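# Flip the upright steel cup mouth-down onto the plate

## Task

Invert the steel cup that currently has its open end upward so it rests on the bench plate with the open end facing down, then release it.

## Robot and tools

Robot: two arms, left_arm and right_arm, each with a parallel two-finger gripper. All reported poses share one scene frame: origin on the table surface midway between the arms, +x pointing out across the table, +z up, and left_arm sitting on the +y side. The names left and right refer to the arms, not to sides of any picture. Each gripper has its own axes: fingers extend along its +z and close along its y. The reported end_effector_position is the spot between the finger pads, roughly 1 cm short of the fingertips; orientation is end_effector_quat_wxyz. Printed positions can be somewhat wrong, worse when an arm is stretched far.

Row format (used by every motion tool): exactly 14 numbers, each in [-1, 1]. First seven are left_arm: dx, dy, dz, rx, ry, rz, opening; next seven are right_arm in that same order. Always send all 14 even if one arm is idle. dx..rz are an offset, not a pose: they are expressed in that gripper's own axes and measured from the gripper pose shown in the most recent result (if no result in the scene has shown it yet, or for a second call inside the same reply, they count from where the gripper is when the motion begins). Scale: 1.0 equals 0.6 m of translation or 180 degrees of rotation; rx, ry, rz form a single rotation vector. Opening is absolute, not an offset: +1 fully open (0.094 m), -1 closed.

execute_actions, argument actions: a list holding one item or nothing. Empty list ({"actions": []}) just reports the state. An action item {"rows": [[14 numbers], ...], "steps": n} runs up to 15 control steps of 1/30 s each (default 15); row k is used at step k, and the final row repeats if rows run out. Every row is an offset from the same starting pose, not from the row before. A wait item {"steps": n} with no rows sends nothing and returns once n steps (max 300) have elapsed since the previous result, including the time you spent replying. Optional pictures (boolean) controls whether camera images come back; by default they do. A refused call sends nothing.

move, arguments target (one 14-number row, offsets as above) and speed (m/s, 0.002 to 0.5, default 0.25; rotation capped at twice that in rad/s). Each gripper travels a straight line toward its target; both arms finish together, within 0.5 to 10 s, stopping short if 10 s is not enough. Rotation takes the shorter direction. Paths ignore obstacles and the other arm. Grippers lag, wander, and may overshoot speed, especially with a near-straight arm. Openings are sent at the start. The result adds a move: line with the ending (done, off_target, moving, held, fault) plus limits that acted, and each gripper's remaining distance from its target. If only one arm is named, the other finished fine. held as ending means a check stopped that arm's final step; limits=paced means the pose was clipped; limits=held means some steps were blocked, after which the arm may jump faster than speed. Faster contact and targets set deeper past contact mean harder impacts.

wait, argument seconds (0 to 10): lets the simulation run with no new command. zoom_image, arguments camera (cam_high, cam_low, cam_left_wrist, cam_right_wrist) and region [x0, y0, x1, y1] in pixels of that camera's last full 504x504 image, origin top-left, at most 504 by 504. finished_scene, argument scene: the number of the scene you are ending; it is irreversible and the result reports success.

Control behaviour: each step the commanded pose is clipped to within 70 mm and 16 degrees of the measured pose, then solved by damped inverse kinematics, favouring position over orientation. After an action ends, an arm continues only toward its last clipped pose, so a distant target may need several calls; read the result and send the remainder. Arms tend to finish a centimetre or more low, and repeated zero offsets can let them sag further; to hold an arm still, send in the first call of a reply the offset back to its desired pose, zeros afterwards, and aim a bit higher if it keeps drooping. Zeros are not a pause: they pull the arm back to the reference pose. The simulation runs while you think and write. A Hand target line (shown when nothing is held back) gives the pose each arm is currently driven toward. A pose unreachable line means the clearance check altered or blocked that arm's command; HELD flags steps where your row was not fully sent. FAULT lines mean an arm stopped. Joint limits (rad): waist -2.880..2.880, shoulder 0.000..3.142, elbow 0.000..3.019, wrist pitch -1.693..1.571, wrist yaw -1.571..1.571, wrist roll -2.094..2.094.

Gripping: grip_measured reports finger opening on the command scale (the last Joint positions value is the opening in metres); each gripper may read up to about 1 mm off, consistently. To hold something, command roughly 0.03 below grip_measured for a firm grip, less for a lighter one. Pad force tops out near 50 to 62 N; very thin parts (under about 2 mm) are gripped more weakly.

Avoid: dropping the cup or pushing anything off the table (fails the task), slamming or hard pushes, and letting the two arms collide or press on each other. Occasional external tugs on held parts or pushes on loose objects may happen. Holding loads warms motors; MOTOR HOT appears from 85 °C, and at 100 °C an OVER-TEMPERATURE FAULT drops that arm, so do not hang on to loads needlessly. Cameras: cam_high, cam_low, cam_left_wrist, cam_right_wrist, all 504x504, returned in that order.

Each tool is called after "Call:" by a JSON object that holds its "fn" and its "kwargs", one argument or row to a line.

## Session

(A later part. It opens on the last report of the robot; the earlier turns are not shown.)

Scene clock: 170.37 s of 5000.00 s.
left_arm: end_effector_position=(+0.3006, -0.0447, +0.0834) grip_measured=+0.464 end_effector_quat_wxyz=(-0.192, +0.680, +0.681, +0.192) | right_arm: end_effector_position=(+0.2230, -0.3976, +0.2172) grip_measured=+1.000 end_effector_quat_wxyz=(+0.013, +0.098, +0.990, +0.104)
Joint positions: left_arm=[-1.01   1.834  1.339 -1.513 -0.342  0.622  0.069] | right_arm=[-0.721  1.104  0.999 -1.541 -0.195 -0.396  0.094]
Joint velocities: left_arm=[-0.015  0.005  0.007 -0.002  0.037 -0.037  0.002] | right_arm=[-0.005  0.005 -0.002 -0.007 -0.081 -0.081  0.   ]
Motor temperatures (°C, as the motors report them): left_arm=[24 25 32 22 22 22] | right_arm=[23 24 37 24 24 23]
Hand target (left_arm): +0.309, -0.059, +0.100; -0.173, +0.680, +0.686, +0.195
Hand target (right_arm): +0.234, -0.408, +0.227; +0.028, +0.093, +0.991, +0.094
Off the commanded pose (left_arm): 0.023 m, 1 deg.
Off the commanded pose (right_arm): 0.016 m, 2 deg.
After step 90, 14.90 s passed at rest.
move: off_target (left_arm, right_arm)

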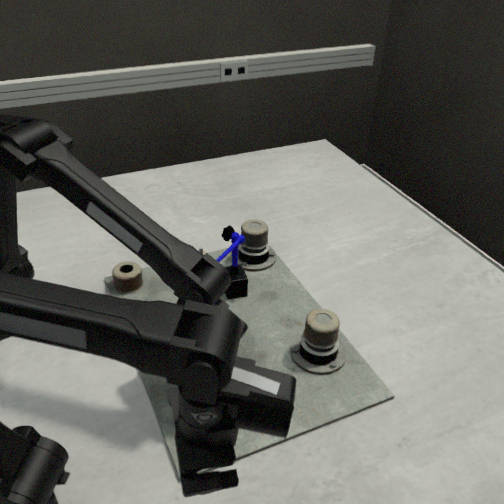

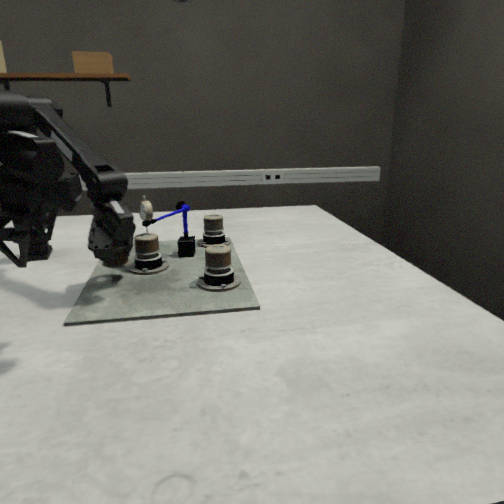

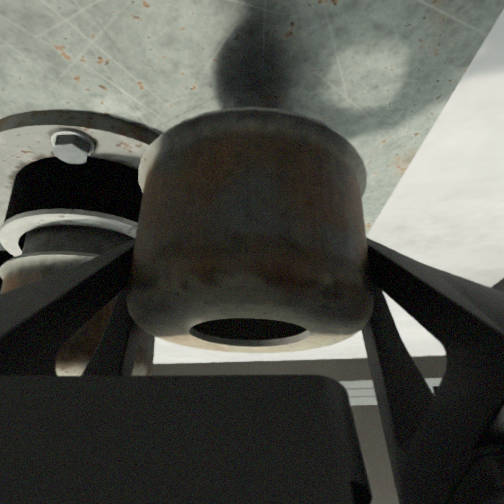

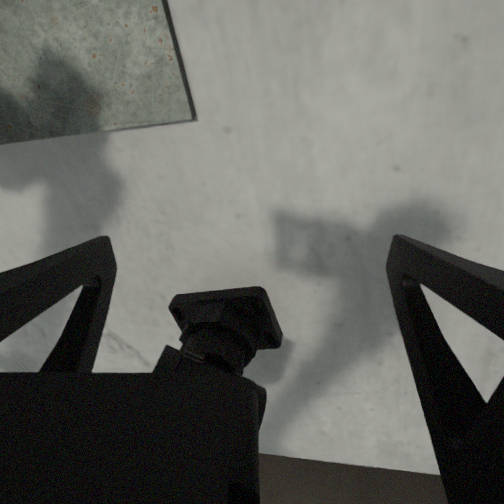

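Call:
{"fn": "move", "kwargs": {
  "target": [-0.1,-0.006,-0.014,0,-0.012,0,0.42,-0.021,-0.009,-0.02,0,0,0,1],
  "speed": 0.06
}}

Call:
{"fn": "zoom_image", "kwargs": {
  "camera": "cam_low",
  "region": [60, 210, 170, 320]
}}

Scene clock: 182.97 s of 5000.00 s.
left_arm: end_effector_position=(+0.2861, -0.0799, +0.0510) grip_measured=+0.464 end_effector_quat_wxyz=(-0.205, +0.683, +0.678, +0.180) | right_arm: end_effector_position=(+0.2223, -0.3971, +0.2122) grip_measured=+1.000 end_effector_quat_wxyz=(-0.001, +0.099, +0.989, +0.111)
Joint positions: left_arm=[-1.068  1.934  1.391 -1.504 -0.292  0.577  0.069] | right_arm=[-0.721  1.125  0.999 -1.551 -0.195 -0.397  0.094]
Joint velocities: left_arm=[-0.005 -0.015  0.002  0.002 -0.051 -0.081 -0.   ] | right_arm=[-0.015  0.005 -0.002  0.002  0.007 -0.007  0.   ]
Motor temperatures (°C, as the motors report them): left_arm=[24 25 32 22 22 22] | right_arm=[23 23 37 24 24 23]
Hand target (left_arm): +0.296, -0.100, +0.060; -0.179, +0.683, +0.685, +0.178
Hand target (right_arm): +0.233, -0.407, +0.228; +0.013, +0.098, +0.990, +0.103
Off the commanded pose (left_arm): 0.024 m, 3 deg.
Off the commanded pose (right_arm): 0.022 m, 2 deg.
After step 90, 8.23 s passed at rest.
move: off_target (left_arm, right_arm)

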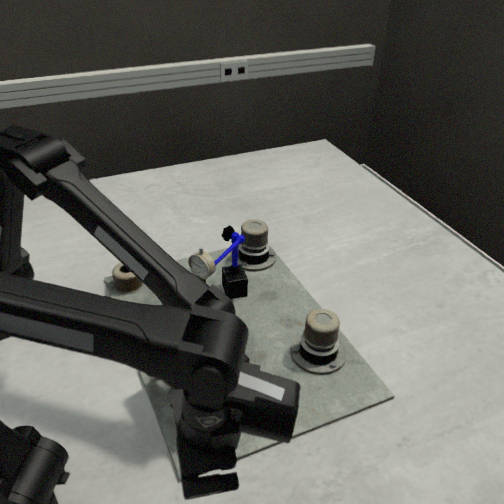

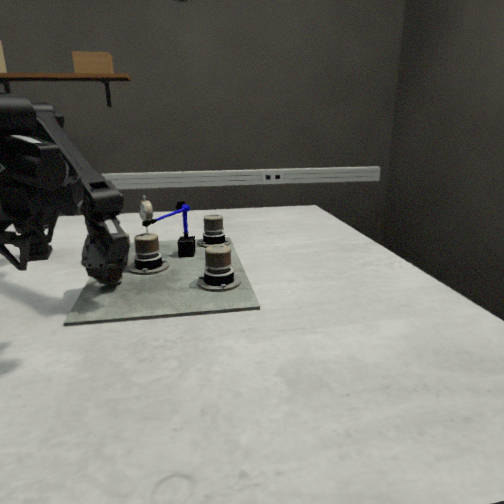

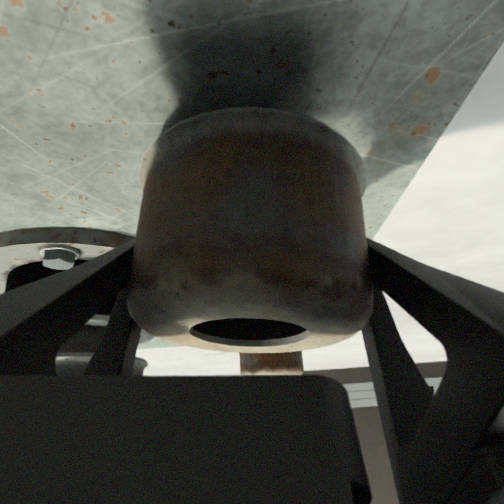

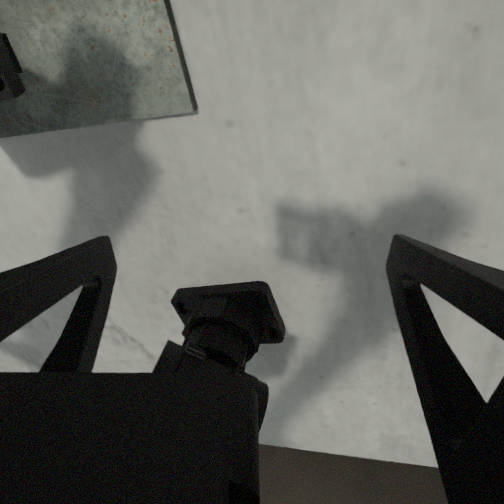

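Region (60, 210, 170, 320) of cam_low's 504x504 image, scaled by 4.582, with more detail than that image has.

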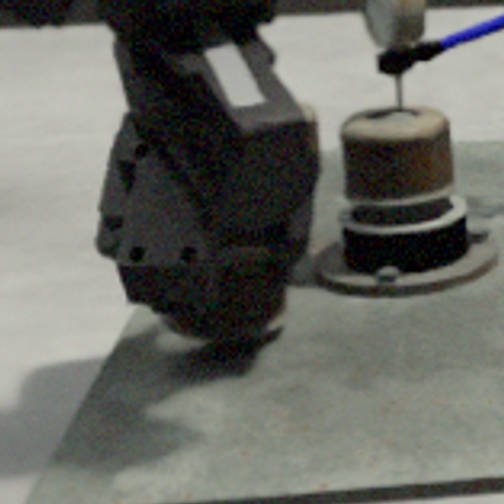

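Call:
{"fn": "move", "kwargs": {
  "target": [-0.031,0.02,-0.006,-0.014,-0.012,-0.007,0.42,-0.021,-0.009,-0.028,0,-0.008,0,1],
  "speed": 0.015
}}

Call:
{"fn": "zoom_image", "kwargs": {
  "camera": "cam_low",
  "region": [60, 210, 170, 320]
}}

Scene clock: 195.07 s of 5000.00 s.
left_arm: end_effector_position=(+0.2896, -0.0827, +0.0402) grip_measured=+0.464 end_effector_quat_wxyz=(-0.195, +0.682, +0.681, +0.182) | right_arm: end_effector_position=(+0.2213, -0.3977, +0.2110) grip_measured=+1.000 end_effector_quat_wxyz=(-0.004, +0.103, +0.988, +0.115)
Joint positions: left_arm=[-1.068  1.947  1.384 -1.465 -0.299  0.574  0.069] | right_arm=[-0.728  1.131  0.999 -1.556 -0.2   -0.397  0.094]
Joint velocities: left_arm=[-0.005  0.005  0.002 -0.007 -0.022 -0.007 -0.   ] | right_arm=[-0.005 -0.005  0.007  0.002 -0.037 -0.007  0.   ]
Motor temperatures (°C, as the motors report them): left_arm=[24 26 31 21 22 22] | right_arm=[23 23 38 24 24 23]
Hand target (left_arm): +0.297, -0.098, +0.044; -0.175, +0.683, +0.685, +0.184
Hand target (right_arm): +0.233, -0.408, +0.227; +0.012, +0.101, +0.989, +0.109
Off the commanded pose (left_arm): 0.017 m, 2 deg.
Off the commanded pose (right_arm): 0.023 m, 2 deg.
After step 90, 6.83 s passed at rest.
move: off_target (left_arm, right_arm)

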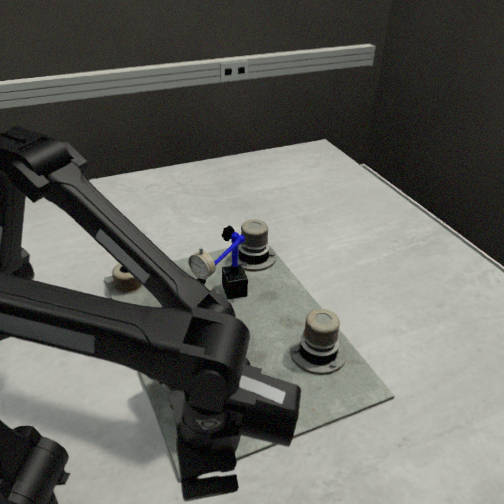

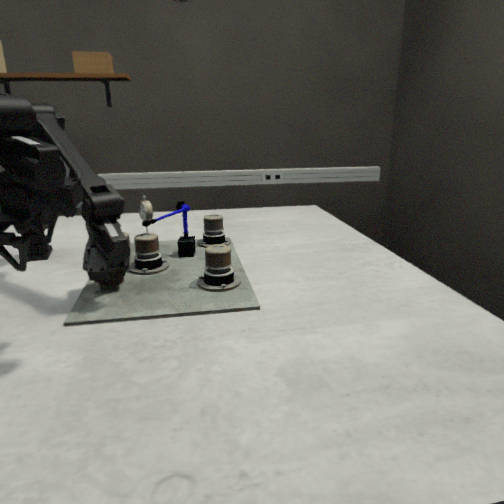

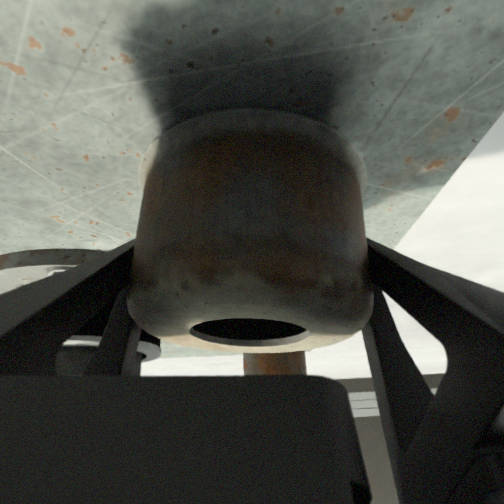

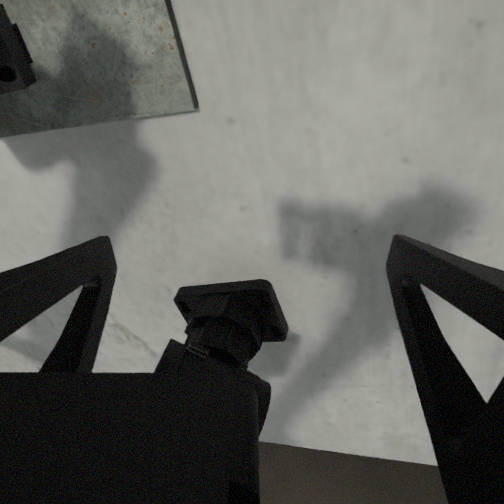

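Region (60, 210, 170, 320) of cam_low's 504x504 image, scaled by 4.582, with more detail than that image has.

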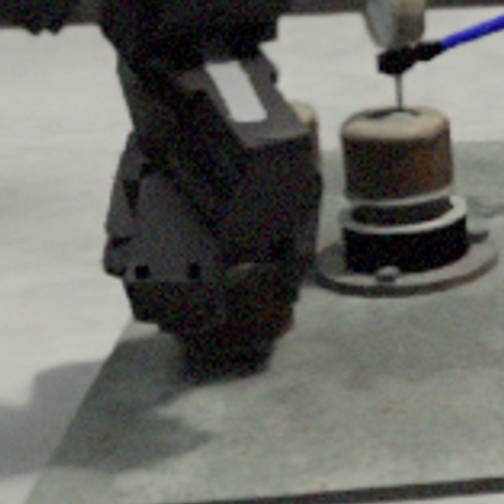

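Call:
{"fn": "move", "kwargs": {
  "target": [-0.027,0.012,-0.004,-0.008,-0.011,-0.004,0.42,-0.021,-0.009,-0.028,0,-0.008,0,1],
  "speed": 0.012
}}

Scene clock: 202.87 s of 5000.00 s.
left_arm: end_effector_position=(+0.2902, -0.0836, +0.0388) grip_measured=+0.464 end_effector_quat_wxyz=(-0.191, +0.680, +0.683, +0.182) | right_arm: end_effector_position=(+0.2203, -0.3984, +0.2099) grip_measured=+1.000 end_effector_quat_wxyz=(-0.007, +0.107, +0.987, +0.120)
Joint positions: left_arm=[-1.068  1.947  1.382 -1.456 -0.299  0.569  0.069] | right_arm=[-0.735  1.137  0.999 -1.561 -0.204 -0.397  0.094]
Joint velocities: left_arm=[-0.005 -0.005 -0.007 -0.002 -0.022 -0.022 -0.   ] | right_arm=[-0.005 -0.005 -0.002  0.002  0.022  0.066  0.   ]
Motor temperatures (°C, as the motors report them): left_arm=[24 26 31 21 22 22] | right_arm=[23 23 38 24 24 23]
Hand target (left_arm): +0.296, -0.098, +0.034; -0.174, +0.683, +0.686, +0.180
Hand target (right_arm): +0.232, -0.409, +0.225; +0.008, +0.105, +0.988, +0.114
Off the commanded pose (left_arm): 0.016 m, 2 deg.
Off the commanded pose (right_arm): 0.023 m, 2 deg.
After step 90, 2.73 s passed at rest.
move: off_target (left_arm, right_arm)

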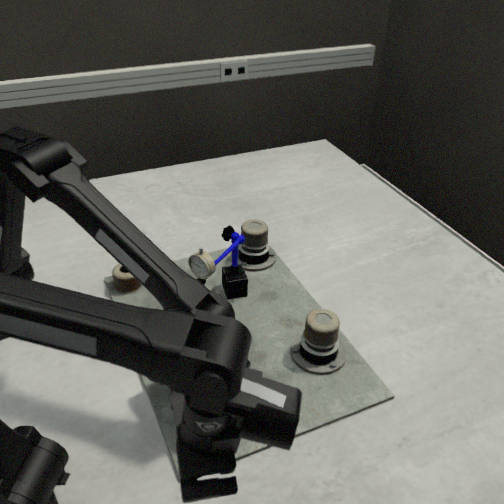

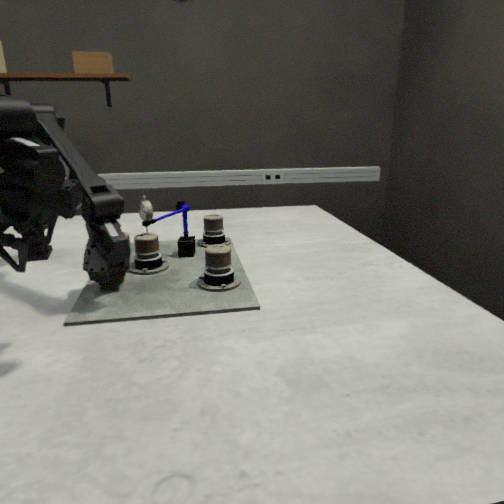

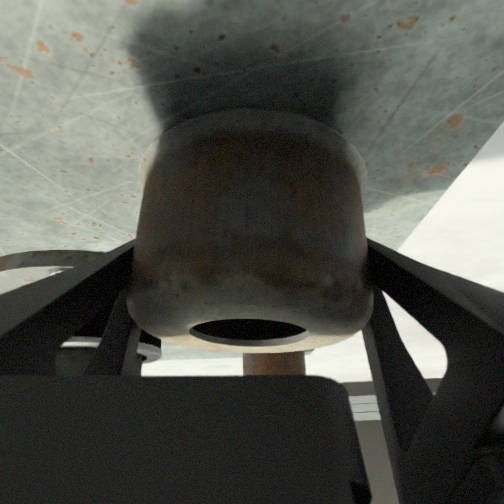

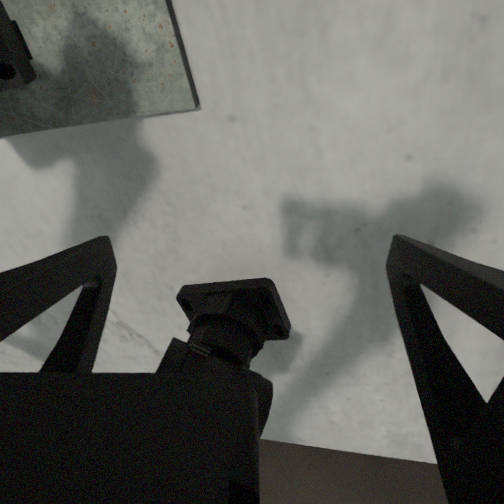

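It stopped descending, so it's touching. Release and lift away.

Call:
{"fn": "execute_actions", "kwargs": {
  "actions": [
    {"rows": [[-0.018,0.01,-0.02,0,-0.01,0,1,-0.021,-0.009,-0.028,0,-0.008,0,1]], "steps": 15}
  ],
  "pictures": false
}}

Call:
{"fn": "move", "kwargs": {
  "target": [0.07,0.01,-0.17,0,0,0,1,-0.021,-0.009,-0.028,0,-0.008,0,1],
  "speed": 0.12
}}

Call:
{"fn": "zoom_image", "kwargs": {
  "camera": "cam_low",
  "region": [60, 210, 170, 320]
}}

Scene clock: 208.37 s of 5000.00 s.
left_arm: end_effector_position=(+0.2882, -0.0852, +0.0383) grip_measured=+1.000 end_effector_quat_wxyz=(-0.193, +0.680, +0.685, +0.175) | right_arm: end_effector_position=(+0.2194, -0.3994, +0.2084) grip_measured=+1.000 end_effector_quat_wxyz=(-0.011, +0.112, +0.986, +0.125)
Joint positions: left_arm=[-1.068  1.947  1.383 -1.457 -0.283  0.569  0.094] | right_arm=[-0.743  1.144  0.999 -1.565 -0.209 -0.397  0.094]
Joint velocities: left_arm=[ 0.005  0.005  0.012  0.007 -0.022  0.007  0.   ] | right_arm=[ 0.005  0.005 -0.002  0.002 -0.066 -0.051  0.   ]
Motor temperatures (°C, as the motors report them): left_arm=[24 26 30 21 22 22] | right_arm=[23 23 38 24 24 23]
Hand target (left_arm): +0.296, -0.099, +0.044; -0.181, +0.683, +0.686, +0.172
Hand target (right_arm): +0.231, -0.410, +0.224; +0.005, +0.109, +0.987, +0.118
Off the commanded pose (left_arm): 0.017 m, 1 deg.
Off the commanded pose (right_arm): 0.023 m, 2 deg.
Steps of this call (steps 1 to 90: nothing new was sent; then 2.00 s passed at rest; steps 91 to 105: all 15 steps of this action). Readings (end_effector_position):
91: left_arm (+0.2893, -0.0842, +0.0387) | right_arm (+0.2203, -0.3981, +0.2099)
92: left_arm (+0.2887, -0.0849, +0.0386) | right_arm (+0.2201, -0.3981, +0.2097)
94: left_arm (+0.2882, -0.0851, +0.0383) | right_arm (+0.2195, -0.3989, +0.2092)
98: left_arm (+0.2882, -0.0852, +0.0383) | right_arm (+0.2194, -0.3994, +0.2084)
105: the state above

Scene clock: 209.97 s of 5000.00 s.
left_arm: end_effector_position=(+0.2921, -0.0904, +0.1257) grip_measured=+1.000 end_effector_quat_wxyz=(-0.193, +0.680, +0.685, +0.175) | right_arm: end_effector_position=(+0.2184, -0.4003, +0.2070) grip_measured=+1.000 end_effector_quat_wxyz=(-0.014, +0.116, +0.985, +0.129)
Joint positions: left_arm=[-1.068  1.861  1.505 -1.665 -0.283  0.57   0.094] | right_arm=[-0.75   1.151  0.999 -1.57  -0.213 -0.397  0.094]
Joint velocities: left_arm=[-0.015 -0.005  0.002 -0.002 -0.081  0.007  0.   ] | right_arm=[ 0.005  0.005 -0.002 -0.002 -0.037  0.022  0.   ]
Motor temperatures (°C, as the motors report them): left_arm=[24 26 31 21 22 22] | right_arm=[23 23 38 24 24 23]
Hand target (left_arm): +0.298, -0.099, +0.146; -0.172, +0.685, +0.687, +0.172
Hand target (right_arm): +0.230, -0.411, +0.222; +0.002, +0.114, +0.986, +0.123
Off the commanded pose (left_arm): 0.024 m, 0 deg.
Off the commanded pose (right_arm): 0.023 m, 2 deg.
joint sent to its limit (left arm) — the command would take joint 4 (wrist pitch) past its lower limit, so that joint was sent only as far as its limit.
move: off_target (left_arm, right_arm)

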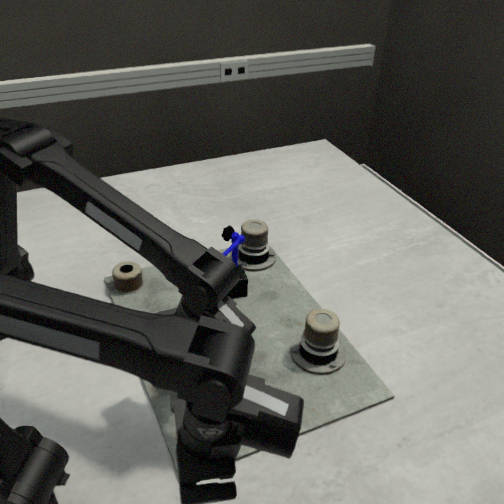

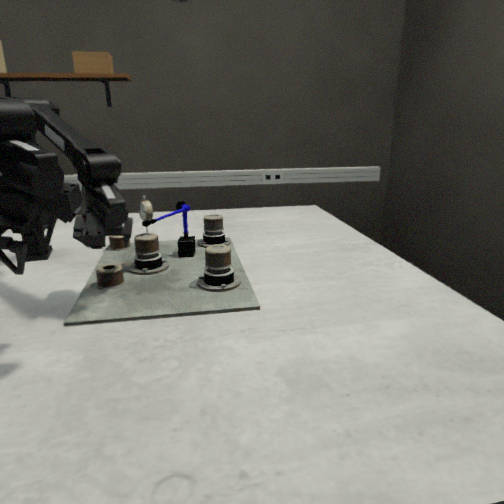

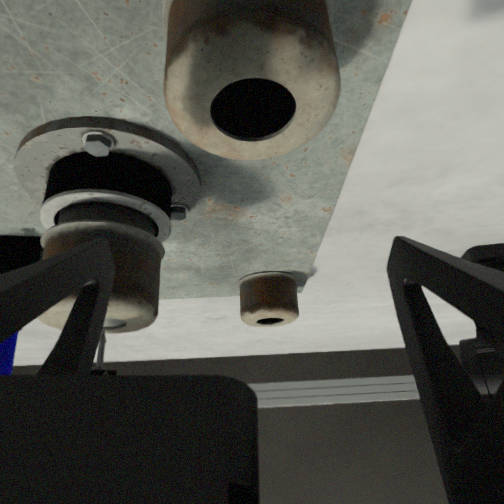

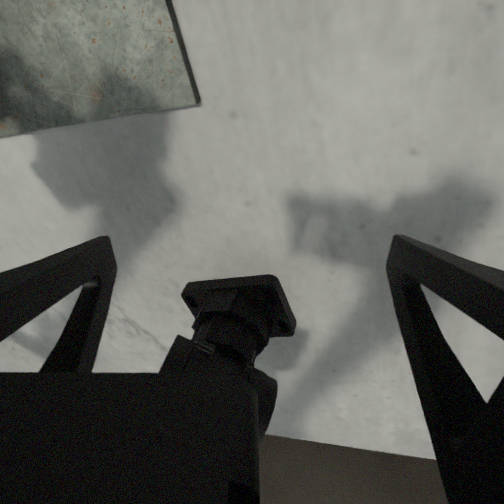

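Region (60, 210, 170, 320) of cam_low's 504x504 image, scaled by 4.582, with more detail than that image has.

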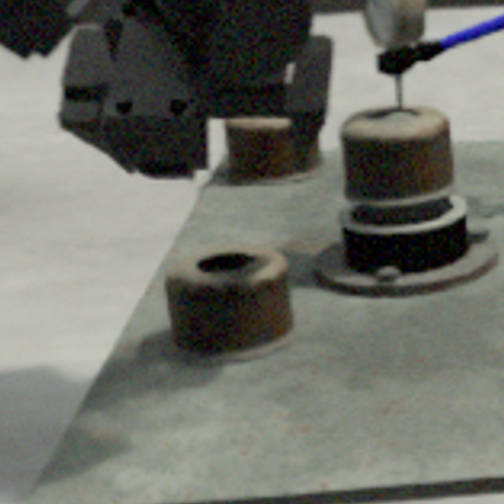

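Call:
{"fn": "finished_scene", "kwargs": {
  "scene": 2
}}

The scene is finished: the task was done.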